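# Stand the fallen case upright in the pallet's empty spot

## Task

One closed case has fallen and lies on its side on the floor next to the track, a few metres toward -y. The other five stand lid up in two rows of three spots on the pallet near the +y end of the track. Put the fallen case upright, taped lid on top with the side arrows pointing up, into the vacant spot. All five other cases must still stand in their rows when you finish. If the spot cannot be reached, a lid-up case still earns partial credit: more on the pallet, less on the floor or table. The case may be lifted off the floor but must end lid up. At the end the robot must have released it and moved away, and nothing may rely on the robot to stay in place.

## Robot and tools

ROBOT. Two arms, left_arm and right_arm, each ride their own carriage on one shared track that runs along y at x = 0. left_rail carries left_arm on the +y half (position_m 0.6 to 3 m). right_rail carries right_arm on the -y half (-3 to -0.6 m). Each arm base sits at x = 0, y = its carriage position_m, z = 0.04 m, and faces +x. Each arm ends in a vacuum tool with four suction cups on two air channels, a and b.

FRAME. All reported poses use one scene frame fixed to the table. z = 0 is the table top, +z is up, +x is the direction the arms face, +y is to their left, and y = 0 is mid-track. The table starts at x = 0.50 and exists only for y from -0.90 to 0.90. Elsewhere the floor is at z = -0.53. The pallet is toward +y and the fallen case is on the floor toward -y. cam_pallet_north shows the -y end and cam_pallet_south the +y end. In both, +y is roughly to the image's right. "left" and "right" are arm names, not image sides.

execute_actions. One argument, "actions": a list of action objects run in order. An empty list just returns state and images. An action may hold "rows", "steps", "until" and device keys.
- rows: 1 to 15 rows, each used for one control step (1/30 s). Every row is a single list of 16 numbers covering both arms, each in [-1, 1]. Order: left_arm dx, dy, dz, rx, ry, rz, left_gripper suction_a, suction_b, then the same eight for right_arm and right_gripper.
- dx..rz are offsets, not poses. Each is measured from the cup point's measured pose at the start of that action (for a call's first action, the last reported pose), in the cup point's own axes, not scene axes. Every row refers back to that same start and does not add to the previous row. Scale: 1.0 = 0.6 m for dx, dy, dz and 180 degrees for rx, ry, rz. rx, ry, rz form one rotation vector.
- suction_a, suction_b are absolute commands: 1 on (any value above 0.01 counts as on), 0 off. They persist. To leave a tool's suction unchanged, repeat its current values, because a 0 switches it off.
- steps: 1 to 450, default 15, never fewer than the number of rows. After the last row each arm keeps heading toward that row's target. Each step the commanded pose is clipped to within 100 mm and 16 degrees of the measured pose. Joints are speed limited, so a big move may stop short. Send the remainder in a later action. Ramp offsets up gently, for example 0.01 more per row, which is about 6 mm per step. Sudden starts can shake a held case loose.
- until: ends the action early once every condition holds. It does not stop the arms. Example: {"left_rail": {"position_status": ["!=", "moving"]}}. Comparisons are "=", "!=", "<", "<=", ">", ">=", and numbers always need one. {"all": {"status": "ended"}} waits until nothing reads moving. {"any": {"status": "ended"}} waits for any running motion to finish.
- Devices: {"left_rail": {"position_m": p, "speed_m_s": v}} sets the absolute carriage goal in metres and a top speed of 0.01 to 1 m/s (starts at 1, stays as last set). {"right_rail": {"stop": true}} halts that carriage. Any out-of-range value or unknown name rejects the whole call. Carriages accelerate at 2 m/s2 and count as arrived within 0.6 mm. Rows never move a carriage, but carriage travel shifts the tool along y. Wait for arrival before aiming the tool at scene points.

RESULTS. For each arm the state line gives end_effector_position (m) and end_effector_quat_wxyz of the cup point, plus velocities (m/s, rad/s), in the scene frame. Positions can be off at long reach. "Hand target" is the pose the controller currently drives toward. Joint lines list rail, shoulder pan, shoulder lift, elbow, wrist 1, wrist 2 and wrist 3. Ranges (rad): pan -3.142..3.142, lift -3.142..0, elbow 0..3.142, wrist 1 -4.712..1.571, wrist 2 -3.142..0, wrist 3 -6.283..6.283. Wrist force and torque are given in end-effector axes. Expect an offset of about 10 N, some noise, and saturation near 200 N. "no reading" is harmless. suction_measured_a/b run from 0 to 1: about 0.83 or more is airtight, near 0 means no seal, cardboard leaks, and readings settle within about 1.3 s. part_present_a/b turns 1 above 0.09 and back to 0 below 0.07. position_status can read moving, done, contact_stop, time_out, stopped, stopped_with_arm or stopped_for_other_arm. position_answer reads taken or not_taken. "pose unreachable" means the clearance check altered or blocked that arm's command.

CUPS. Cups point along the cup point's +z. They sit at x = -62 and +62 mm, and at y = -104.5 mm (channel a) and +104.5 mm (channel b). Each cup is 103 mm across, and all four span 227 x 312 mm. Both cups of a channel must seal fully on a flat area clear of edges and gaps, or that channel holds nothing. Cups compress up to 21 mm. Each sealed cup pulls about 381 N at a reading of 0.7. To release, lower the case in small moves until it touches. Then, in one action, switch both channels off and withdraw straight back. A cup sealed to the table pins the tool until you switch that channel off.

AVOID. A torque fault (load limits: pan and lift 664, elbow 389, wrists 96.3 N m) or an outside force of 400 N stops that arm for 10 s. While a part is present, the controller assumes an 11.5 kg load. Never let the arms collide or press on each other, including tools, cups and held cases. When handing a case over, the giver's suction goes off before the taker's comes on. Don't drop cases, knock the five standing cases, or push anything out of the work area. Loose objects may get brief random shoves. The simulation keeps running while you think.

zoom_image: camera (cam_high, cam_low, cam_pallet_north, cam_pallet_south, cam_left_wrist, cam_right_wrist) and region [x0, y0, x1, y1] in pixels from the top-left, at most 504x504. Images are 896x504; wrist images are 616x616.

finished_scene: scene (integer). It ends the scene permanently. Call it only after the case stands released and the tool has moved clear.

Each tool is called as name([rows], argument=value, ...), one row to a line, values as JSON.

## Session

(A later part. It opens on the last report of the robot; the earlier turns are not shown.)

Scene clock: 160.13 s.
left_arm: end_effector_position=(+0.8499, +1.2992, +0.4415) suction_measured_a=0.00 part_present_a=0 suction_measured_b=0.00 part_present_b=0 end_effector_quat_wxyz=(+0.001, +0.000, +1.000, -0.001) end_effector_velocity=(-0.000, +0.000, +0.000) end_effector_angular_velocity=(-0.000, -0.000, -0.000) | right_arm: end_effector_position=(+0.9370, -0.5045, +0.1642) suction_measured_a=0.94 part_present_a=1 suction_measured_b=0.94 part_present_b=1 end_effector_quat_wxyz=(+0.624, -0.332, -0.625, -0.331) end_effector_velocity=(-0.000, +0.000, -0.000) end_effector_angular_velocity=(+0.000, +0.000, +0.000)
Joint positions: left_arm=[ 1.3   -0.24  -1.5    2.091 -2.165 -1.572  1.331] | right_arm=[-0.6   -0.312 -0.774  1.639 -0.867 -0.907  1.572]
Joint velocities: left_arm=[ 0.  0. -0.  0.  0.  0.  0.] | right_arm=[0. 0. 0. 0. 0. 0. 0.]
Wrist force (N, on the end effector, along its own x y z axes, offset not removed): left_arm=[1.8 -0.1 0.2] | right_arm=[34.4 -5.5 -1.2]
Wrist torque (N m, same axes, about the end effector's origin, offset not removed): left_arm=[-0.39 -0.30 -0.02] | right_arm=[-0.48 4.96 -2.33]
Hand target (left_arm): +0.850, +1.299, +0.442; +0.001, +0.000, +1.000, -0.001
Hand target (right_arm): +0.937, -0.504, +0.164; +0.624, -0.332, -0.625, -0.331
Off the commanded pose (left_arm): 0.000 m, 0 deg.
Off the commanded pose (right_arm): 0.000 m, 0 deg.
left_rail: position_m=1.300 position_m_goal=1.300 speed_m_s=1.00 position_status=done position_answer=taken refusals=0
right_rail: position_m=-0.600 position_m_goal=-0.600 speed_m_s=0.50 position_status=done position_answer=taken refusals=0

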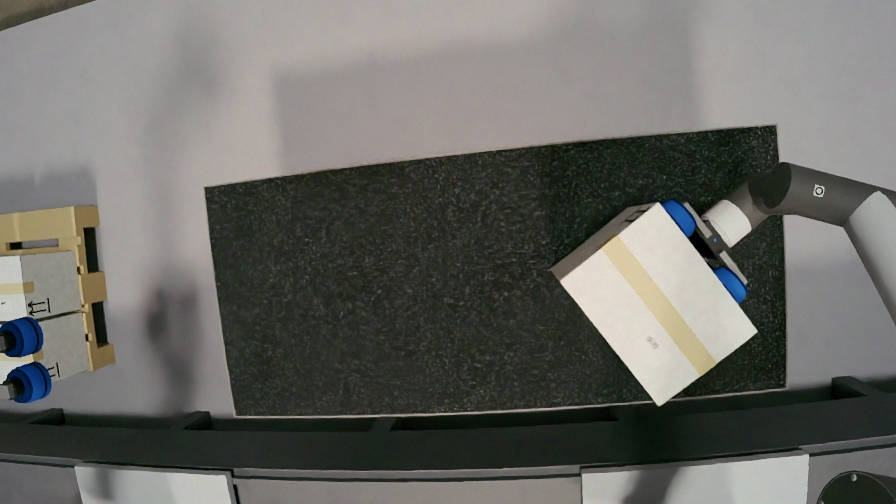

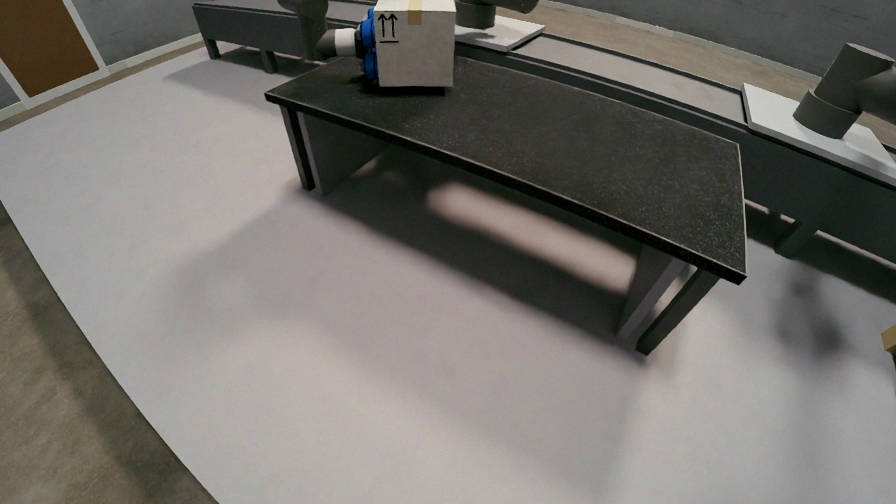

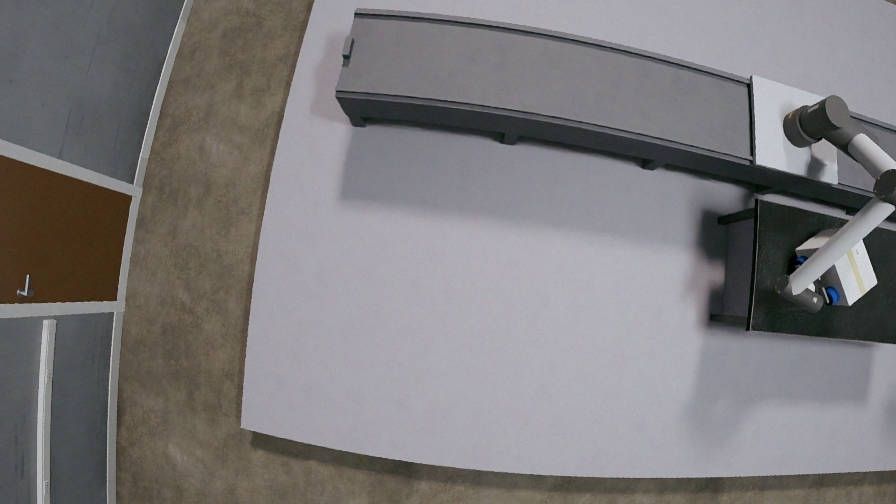

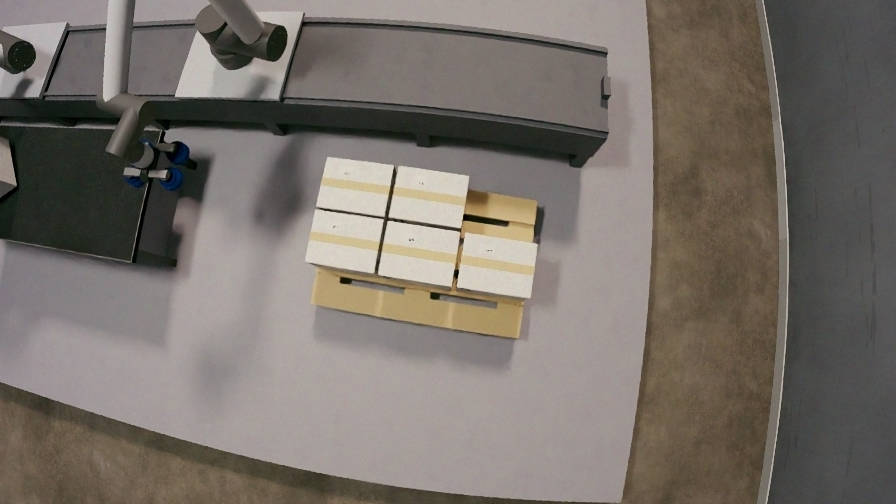

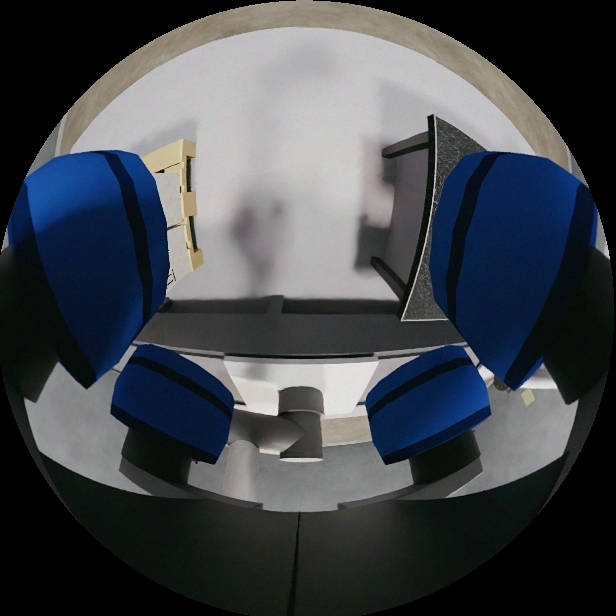

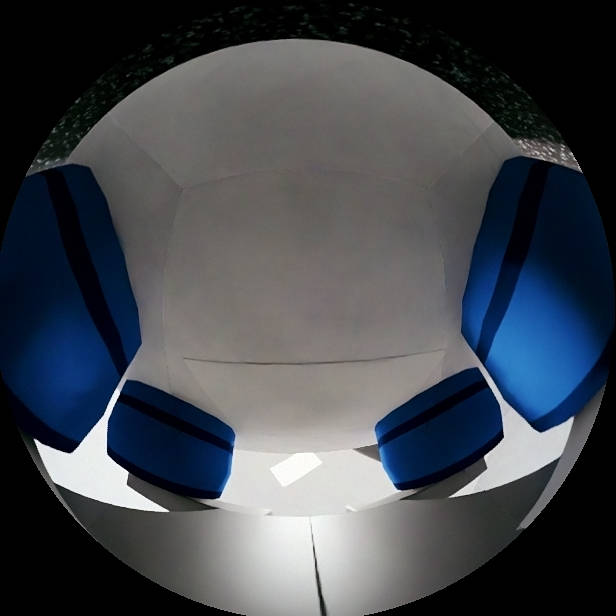

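execute_actions([
  {"rows":[[0,0,0,0,0,0,0,0,-0.01,0,0,0,0,0,1,1],[0,0,0,0,0,0,0,0,-0.018,0,0,0,0,0,1,1]],"steps":25},
])

Scene clock: 164.23 s.
left_arm: end_effector_position=(+0.8499, +1.2992, +0.4415) suction_measured_a=0.00 part_present_a=0 suction_measured_b=0.00 part_present_b=0 end_effector_quat_wxyz=(+0.001, +0.000, +1.000, -0.001) end_effector_velocity=(-0.000, +0.000, +0.000) end_effector_angular_velocity=(-0.000, -0.000, +0.000) | right_arm: end_effector_position=(+0.9370, -0.5045, +0.1534) suction_measured_a=0.94 part_present_a=1 suction_measured_b=0.94 part_present_b=1 end_effector_quat_wxyz=(+0.624, -0.332, -0.625, -0.331) end_effector_velocity=(-0.000, +0.000, -0.000) end_effector_angular_velocity=(+0.000, +0.000, +0.000)
Joint positions: left_arm=[ 1.3   -0.24  -1.5    2.091 -2.165 -1.572  1.331] | right_arm=[-0.6   -0.312 -0.764  1.64  -0.877 -0.907  1.572]
Joint velocities: left_arm=[ 0.  0. -0.  0. -0. -0. -0.] | right_arm=[ 0.  0.  0.  0. -0.  0.  0.]
Wrist force (N, on the end effector, along its own x y z axes, offset not removed): left_arm=[6.1 -1.2 -0.8] | right_arm=[33.6 -9.0 2.0]
Wrist torque (N m, same axes, about the end effector's origin, offset not removed): left_arm=[-0.55 -0.84 -0.11] | right_arm=[-0.95 5.13 -2.23]
Hand target (left_arm): +0.850, +1.299, +0.442; +0.001, +0.000, +1.000, -0.001
Hand target (right_arm): +0.937, -0.504, +0.153; +0.624, -0.332, -0.625, -0.331
Off the commanded pose (left_arm): 0.000 m, 0 deg.
Off the commanded pose (right_arm): 0.000 m, 0 deg.
left_rail: position_m=1.300 position_m_goal=1.300 speed_m_s=1.00 position_status=done position_answer=taken refusals=0
right_rail: position_m=-0.600 position_m_goal=-0.600 speed_m_s=0.50 position_status=done position_answer=taken refusals=0

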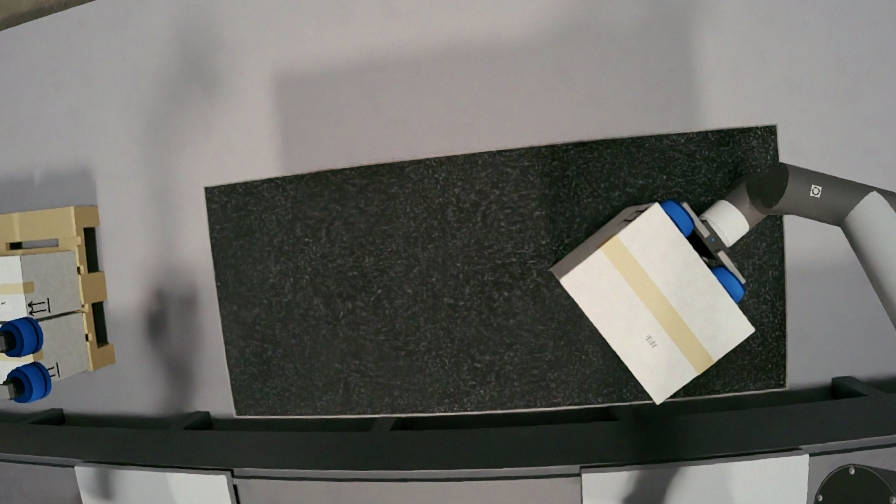

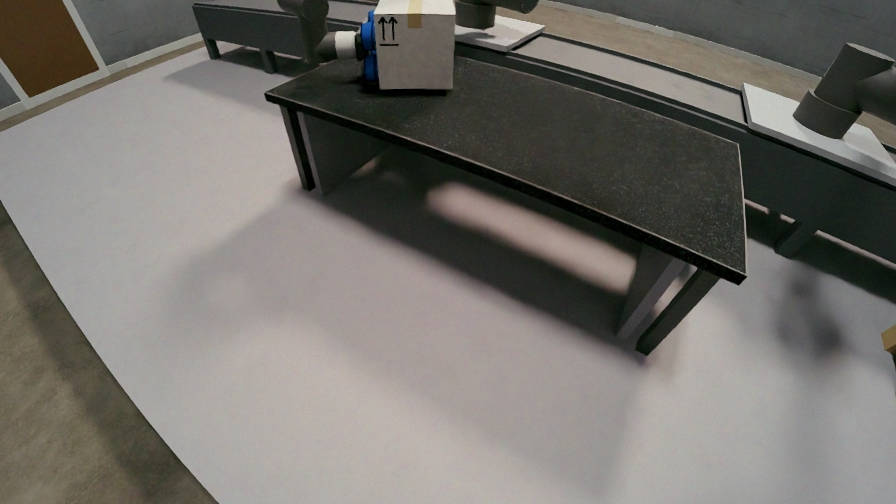

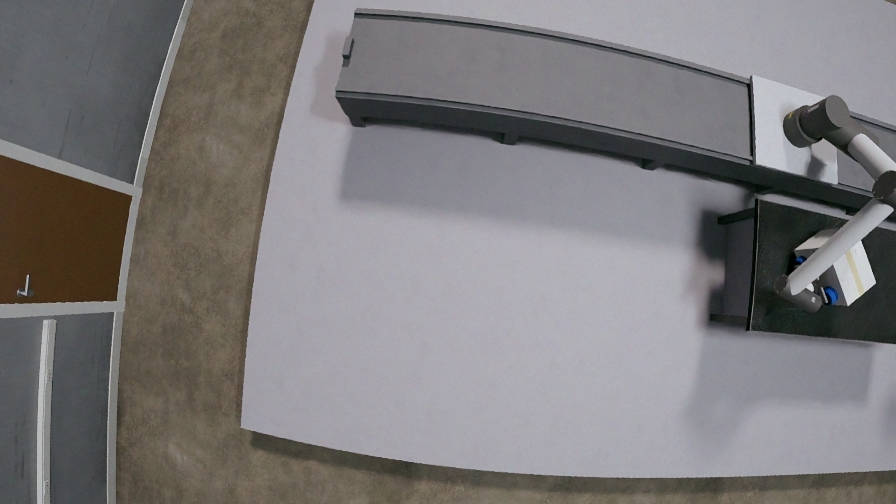

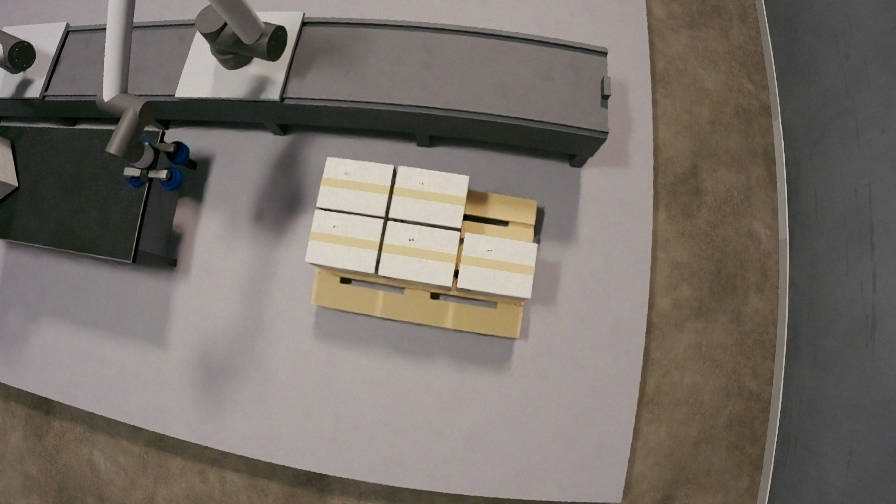

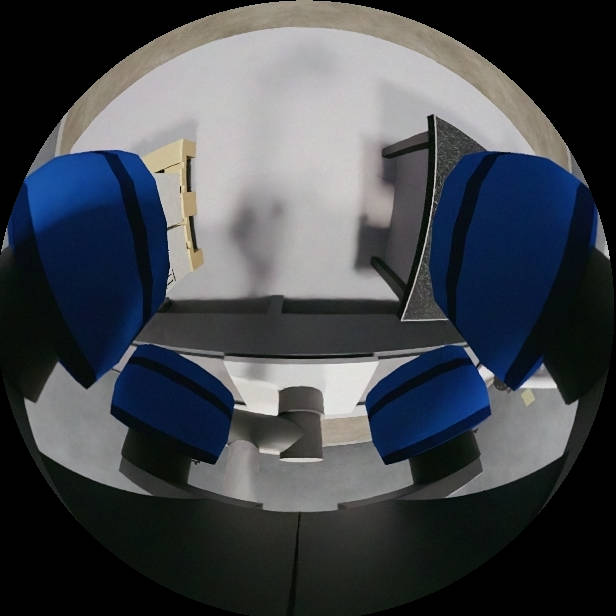

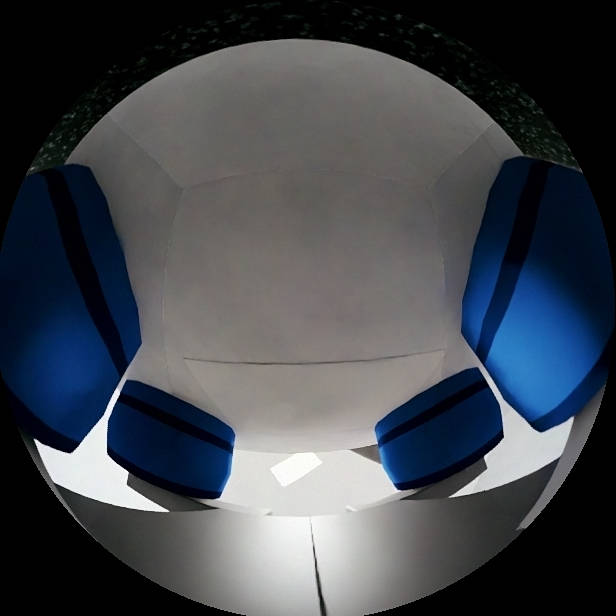

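execute_actions([
  {"rows":[[0,0,0,0,0,0,0,0,-0.005,0,0,0,0,0,1,1],[0,0,0,0,0,0,0,0,-0.009,0,0,0,0,0,1,1]],"steps":25},
])

Scene clock: 167.57 s.
left_arm: end_effector_position=(+0.8499, +1.2992, +0.4415) suction_measured_a=0.00 part_present_a=0 suction_measured_b=0.00 part_present_b=0 end_effector_quat_wxyz=(+0.001, +0.000, +1.000, -0.001) end_effector_velocity=(-0.000, +0.000, +0.000) end_effector_angular_velocity=(-0.000, -0.000, +0.000) | right_arm: end_effector_position=(+0.9370, -0.5045, +0.1480) suction_measured_a=0.94 part_present_a=1 suction_measured_b=0.94 part_present_b=1 end_effector_quat_wxyz=(+0.624, -0.332, -0.625, -0.331) end_effector_velocity=(-0.000, +0.000, -0.000) end_effector_angular_velocity=(-0.000, -0.000, -0.000)
Joint positions: left_arm=[ 1.3   -0.24  -1.5    2.091 -2.165 -1.572  1.331] | right_arm=[-0.6   -0.312 -0.759  1.64  -0.883 -0.907  1.572]
Joint velocities: left_arm=[ 0.  0. -0.  0.  0.  0. -0.] | right_arm=[ 0. -0.  0.  0. -0.  0. -0.]
Wrist force (N, on the end effector, along its own x y z axes, offset not removed): left_arm=[0.4 1.7 -0.3] | right_arm=[33.2 -5.9 2.5]
Wrist torque (N m, same axes, about the end effector's origin, offset not removed): left_arm=[-0.09 -0.04 -0.02] | right_arm=[-0.85 5.17 -2.24]
Hand target (left_arm): +0.850, +1.299, +0.442; +0.001, +0.000, +1.000, -0.001
Hand target (right_arm): +0.937, -0.504, +0.148; +0.624, -0.332, -0.625, -0.331
Off the commanded pose (left_arm): 0.000 m, 0 deg.
Off the commanded pose (right_arm): 0.000 m, 0 deg.
left_rail: position_m=1.300 position_m_goal=1.300 speed_m_s=1.00 position_status=done position_answer=taken refusals=0
right_rail: position_m=-0.600 position_m_goal=-0.600 speed_m_s=0.50 position_status=done position_answer=taken refusals=0

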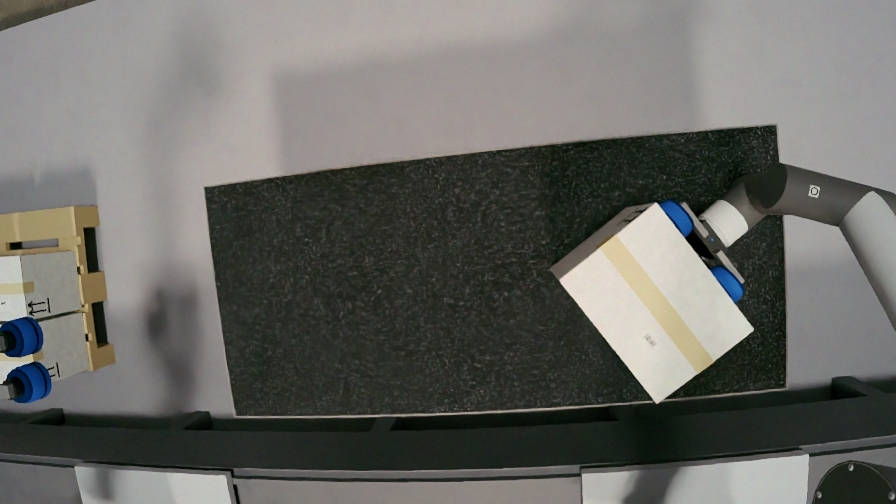

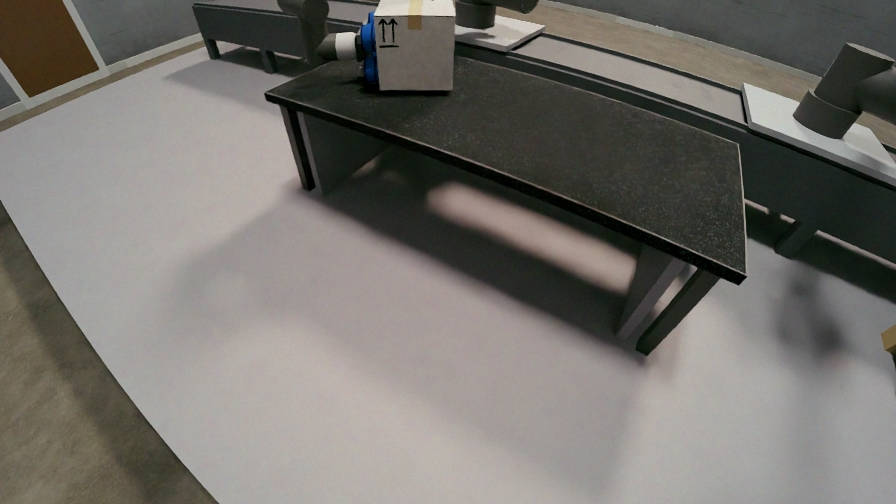

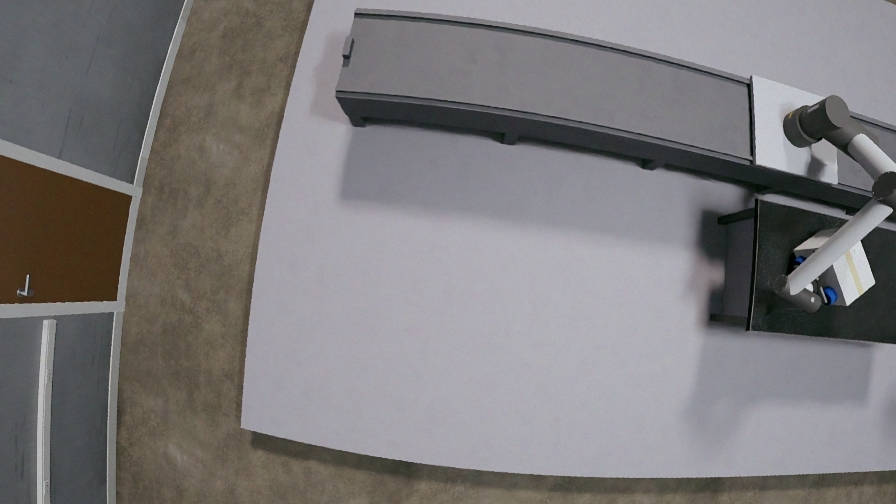

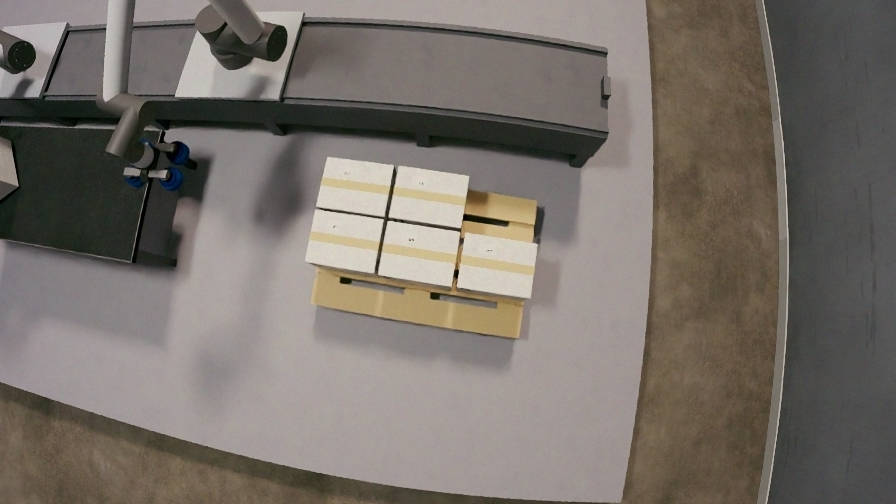

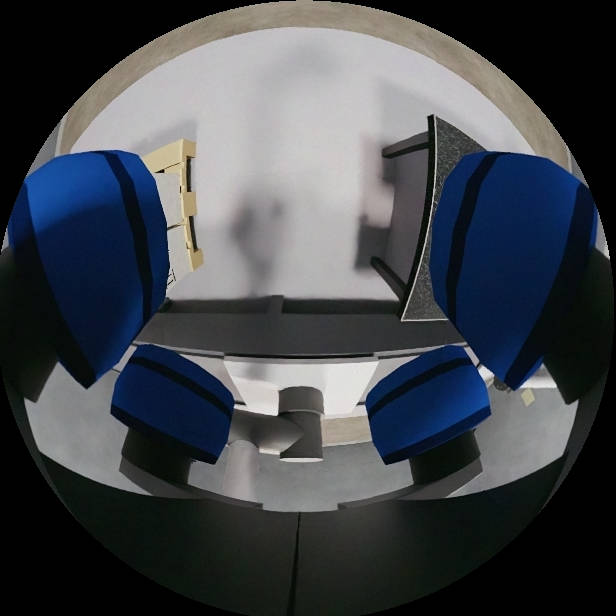

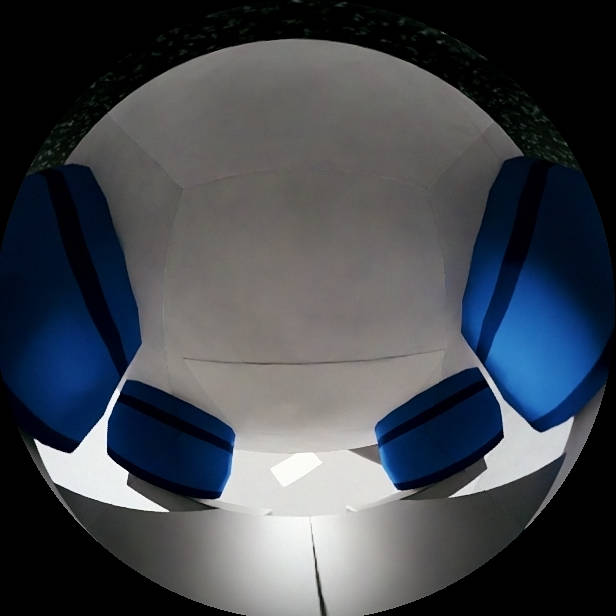

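execute_actions([
  {"rows":[[0,0,0,0,0,0,0,0,-0.005,0,0,0,0,0,1,1],[0,0,0,0,0,0,0,0,-0.009,0,0,0,0,0,1,1]],"steps":25},
])

Scene clock: 170.93 s.
left_arm: end_effector_position=(+0.8499, +1.2992, +0.4415) suction_measured_a=0.00 part_present_a=0 suction_measured_b=0.00 part_present_b=0 end_effector_quat_wxyz=(+0.001, +0.000, +1.000, -0.001) end_effector_velocity=(+0.000, -0.000, -0.000) end_effector_angular_velocity=(-0.000, +0.000, -0.000) | right_arm: end_effector_position=(+0.9370, -0.5045, +0.1426) suction_measured_a=0.94 part_present_a=1 suction_measured_b=0.94 part_present_b=1 end_effector_quat_wxyz=(+0.624, -0.332, -0.625, -0.331) end_effector_velocity=(+0.000, -0.000, -0.000) end_effector_angular_velocity=(-0.000, -0.000, +0.000)
Joint positions: left_arm=[ 1.3   -0.24  -1.5    2.091 -2.165 -1.572  1.331] | right_arm=[-0.6   -0.312 -0.754  1.64  -0.888 -0.907  1.572]
Joint velocities: left_arm=[ 0. -0.  0.  0. -0. -0.  0.] | right_arm=[ 0.  0.  0.  0. -0. -0.  0.]
Wrist force (N, on the end effector, along its own x y z axes, offset not removed): left_arm=[4.3 -4.2 -3.2] | right_arm=[31.5 -6.3 -0.2]
Wrist torque (N m, same axes, about the end effector's origin, offset not removed): left_arm=[-0.89 -0.57 -0.11] | right_arm=[-0.77 5.51 -2.36]
Hand target (left_arm): +0.850, +1.299, +0.442; +0.001, +0.000, +1.000, -0.001
Hand target (right_arm): +0.937, -0.504, +0.143; +0.624, -0.332, -0.625, -0.331
Off the commanded pose (left_arm): 0.000 m, 0 deg.
Off the commanded pose (right_arm): 0.000 m, 0 deg.
left_rail: position_m=1.300 position_m_goal=1.300 speed_m_s=1.00 position_status=done position_answer=taken refusals=0
right_rail: position_m=-0.600 position_m_goal=-0.600 speed_m_s=0.50 position_status=done position_answer=taken refusals=0

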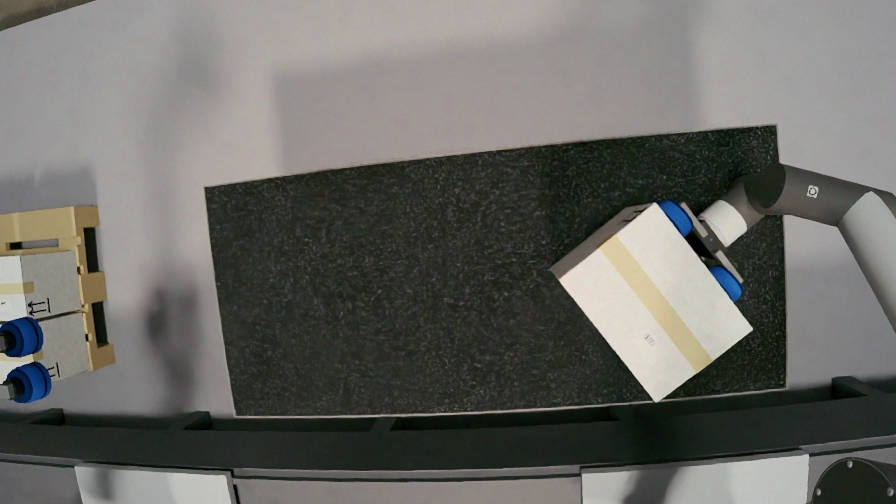

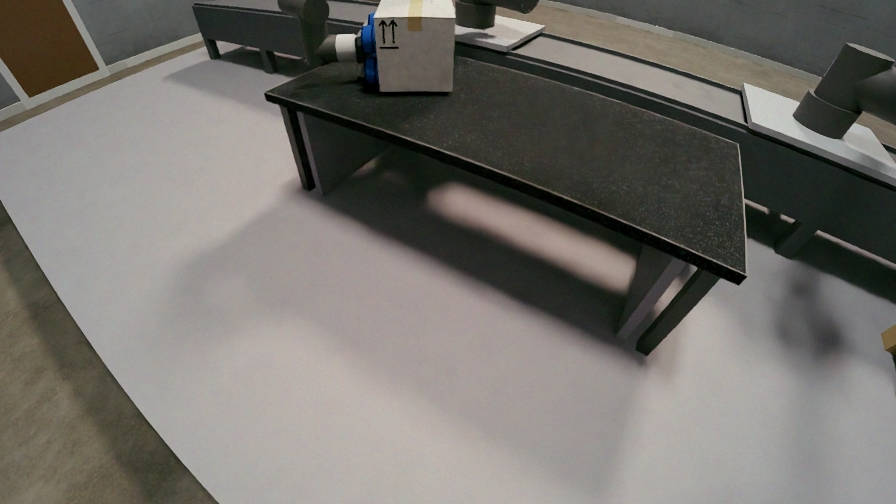

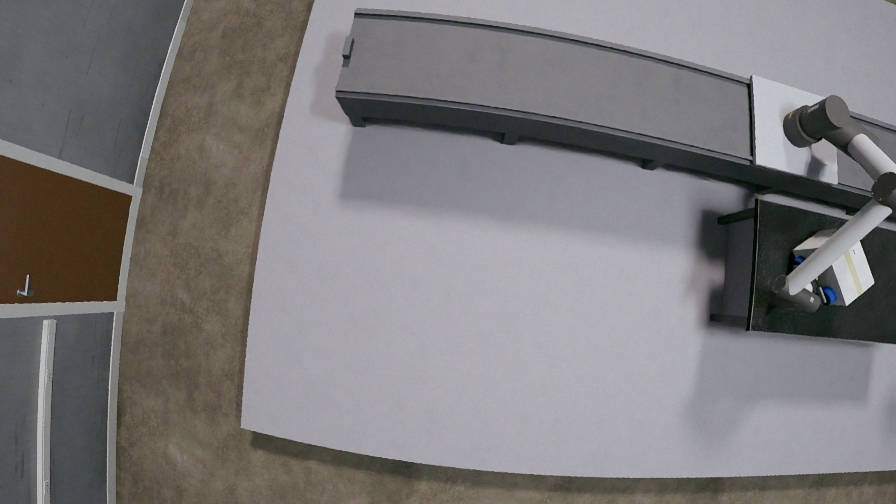

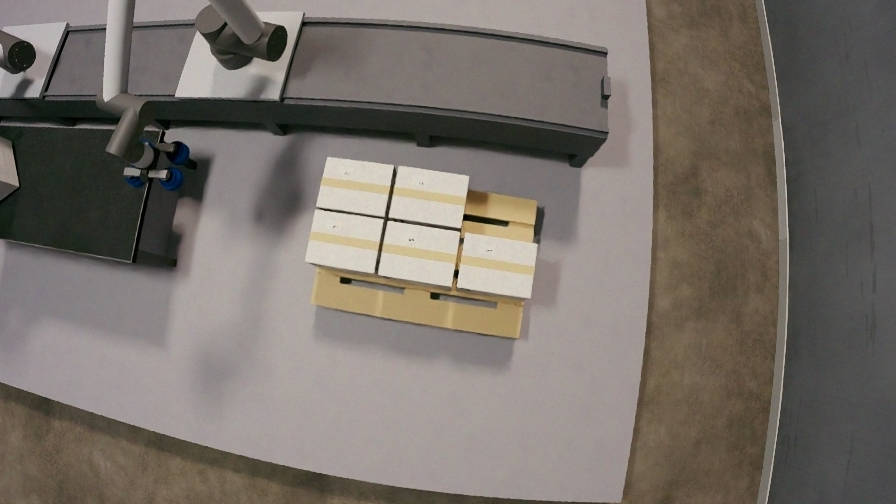

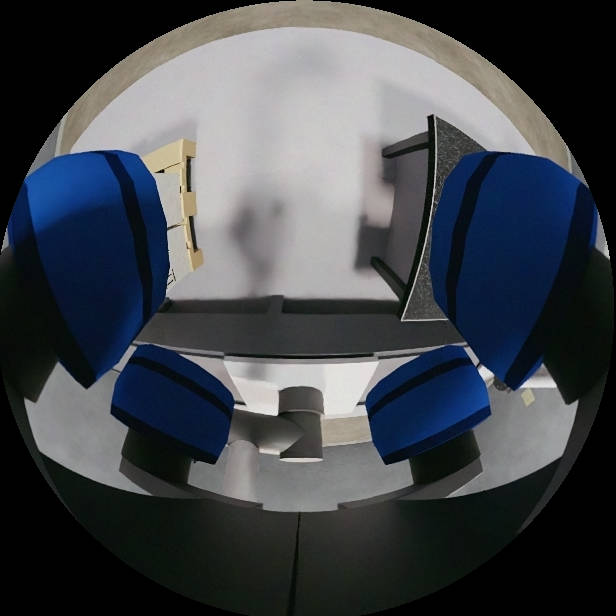

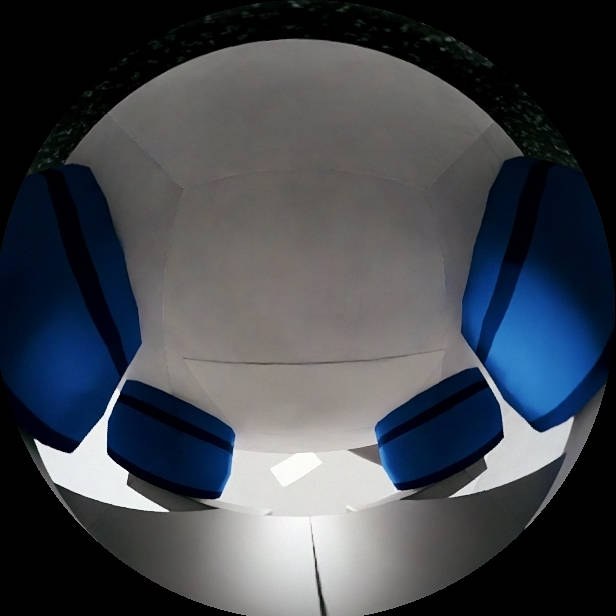

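execute_actions([
  {"rows":[[0,0,0,0,0,0,0,0,0.02,0,0,0,0,0,1,1],[0,0,0,0,0,0,0,0,0.05,0,0,0,0,0,1,1],[0,0,0,0,0,0,0,0,0.05,0.03,0.05,0,0,0,1,1],[0,0,0,0,0,0,0,0,0.05,0.07,0.1,0,0,0,1,1],[0,0,0,0,0,0,0,0,0.05,0.13,0.2,0,0,0,1,1],[0,0,0,0,0,0,0,0,0.05,0.373,0.553,0,0,0,1,1]],"steps":90},
  {"rows":[[0,0,0,0,0,0,0,0,-0.02,0,0,0,0,0,1,1],[0,0,0,0,0,0,0,0,-0.04,0,0,0,0,0,1,1],[0,0,0,0,0,0,0,0,-0.049,0,0,0,0,0,1,1]],"steps":30},
])

Scene clock: 183.27 s.
left_arm: end_effector_position=(+0.8499, +1.2992, +0.4415) suction_measured_a=0.00 part_present_a=0 suction_measured_b=0.00 part_present_b=0 end_effector_quat_wxyz=(+0.001, +0.000, +1.000, -0.001) end_effector_velocity=(-0.000, +0.000, +0.000) end_effector_angular_velocity=(-0.000, -0.000, +0.000) | right_arm: end_effector_position=(+0.9365, -0.1042, +0.1434) suction_measured_a=0.94 part_present_a=1 suction_measured_b=0.94 part_present_b=1 end_effector_quat_wxyz=(+0.624, -0.332, -0.625, -0.331) end_effector_velocity=(-0.000, -0.000, -0.000) end_effector_angular_velocity=(-0.000, +0.000, -0.000)
Joint positions: left_arm=[ 1.3   -0.24  -1.5    2.091 -2.165 -1.572  1.331] | right_arm=[-0.6    0.051 -0.74   1.605 -0.867 -0.544  1.572]
Joint velocities: left_arm=[ 0.  0. -0.  0. -0.  0. -0.] | right_arm=[ 0.  0.  0.  0. -0. -0.  0.]
Wrist force (N, on the end effector, along its own x y z axes, offset not removed): left_arm=[5.2 -2.7 -0.8] | right_arm=[33.3 -5.0 0.3]
Wrist torque (N m, same axes, about the end effector's origin, offset not removed): left_arm=[-0.74 -0.67 -0.07] | right_arm=[-0.55 5.35 -2.32]
Hand target (left_arm): +0.850, +1.299, +0.442; +0.001, +0.000, +1.000, -0.001
Hand target (right_arm): +0.937, -0.104, +0.143; +0.624, -0.332, -0.625, -0.331
Off the commanded pose (left_arm): 0.000 m, 0 deg.
Off the commanded pose (right_arm): 0.000 m, 0 deg.
left_rail: position_m=1.300 position_m_goal=1.300 speed_m_s=1.00 position_status=done position_answer=taken refusals=0
right_rail: position_m=-0.600 position_m_goal=-0.600 speed_m_s=0.50 position_status=done position_answer=taken refusals=0

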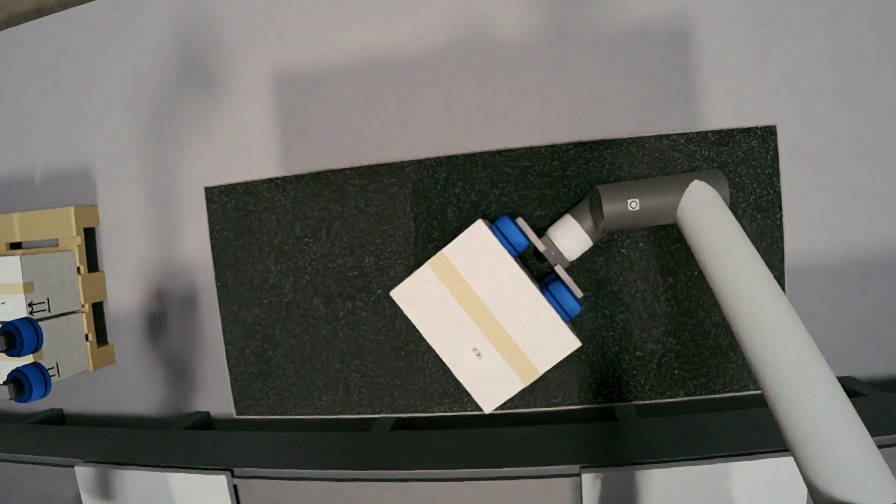

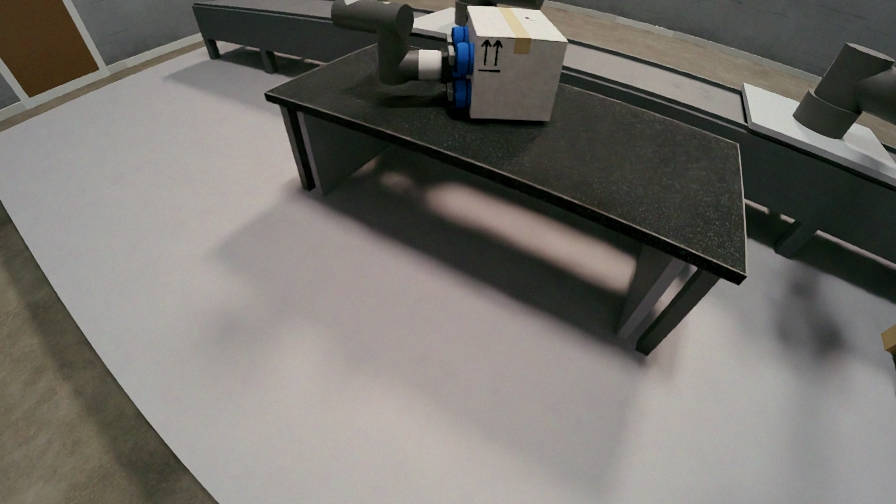

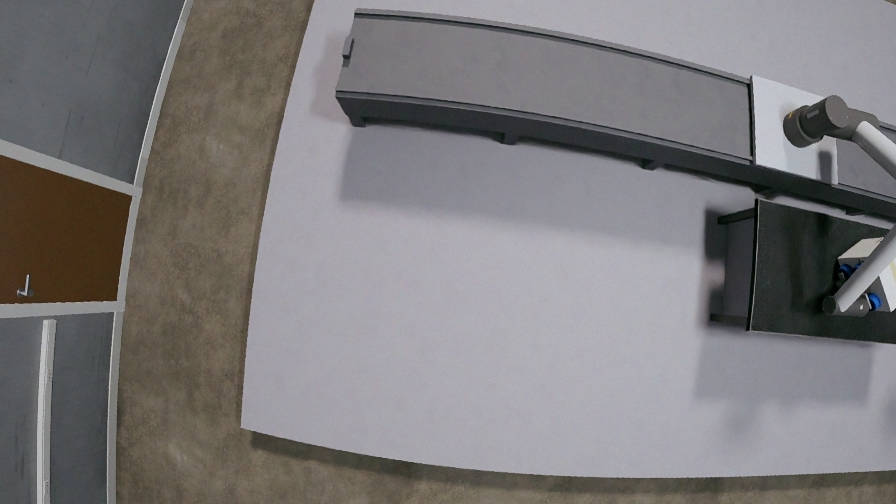

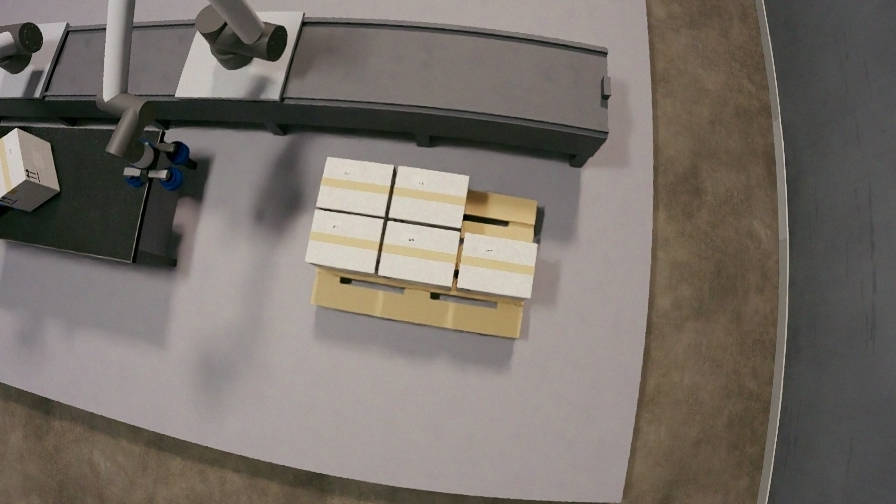

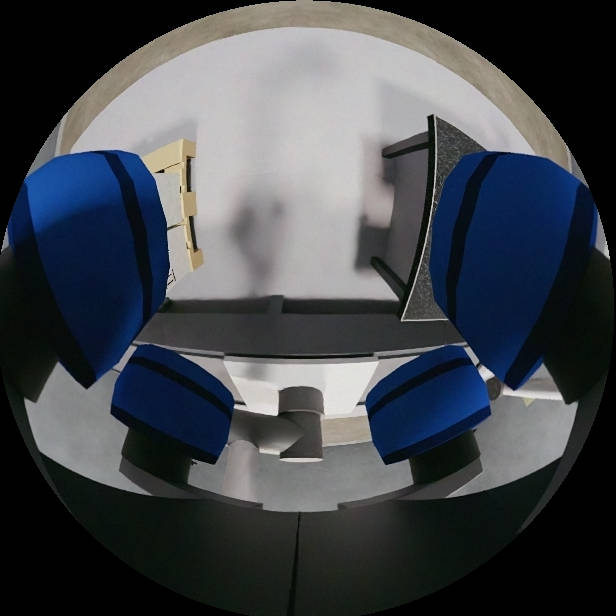

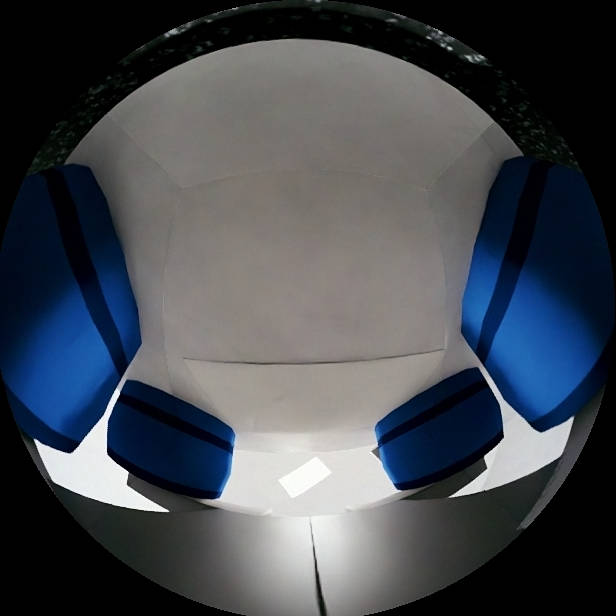

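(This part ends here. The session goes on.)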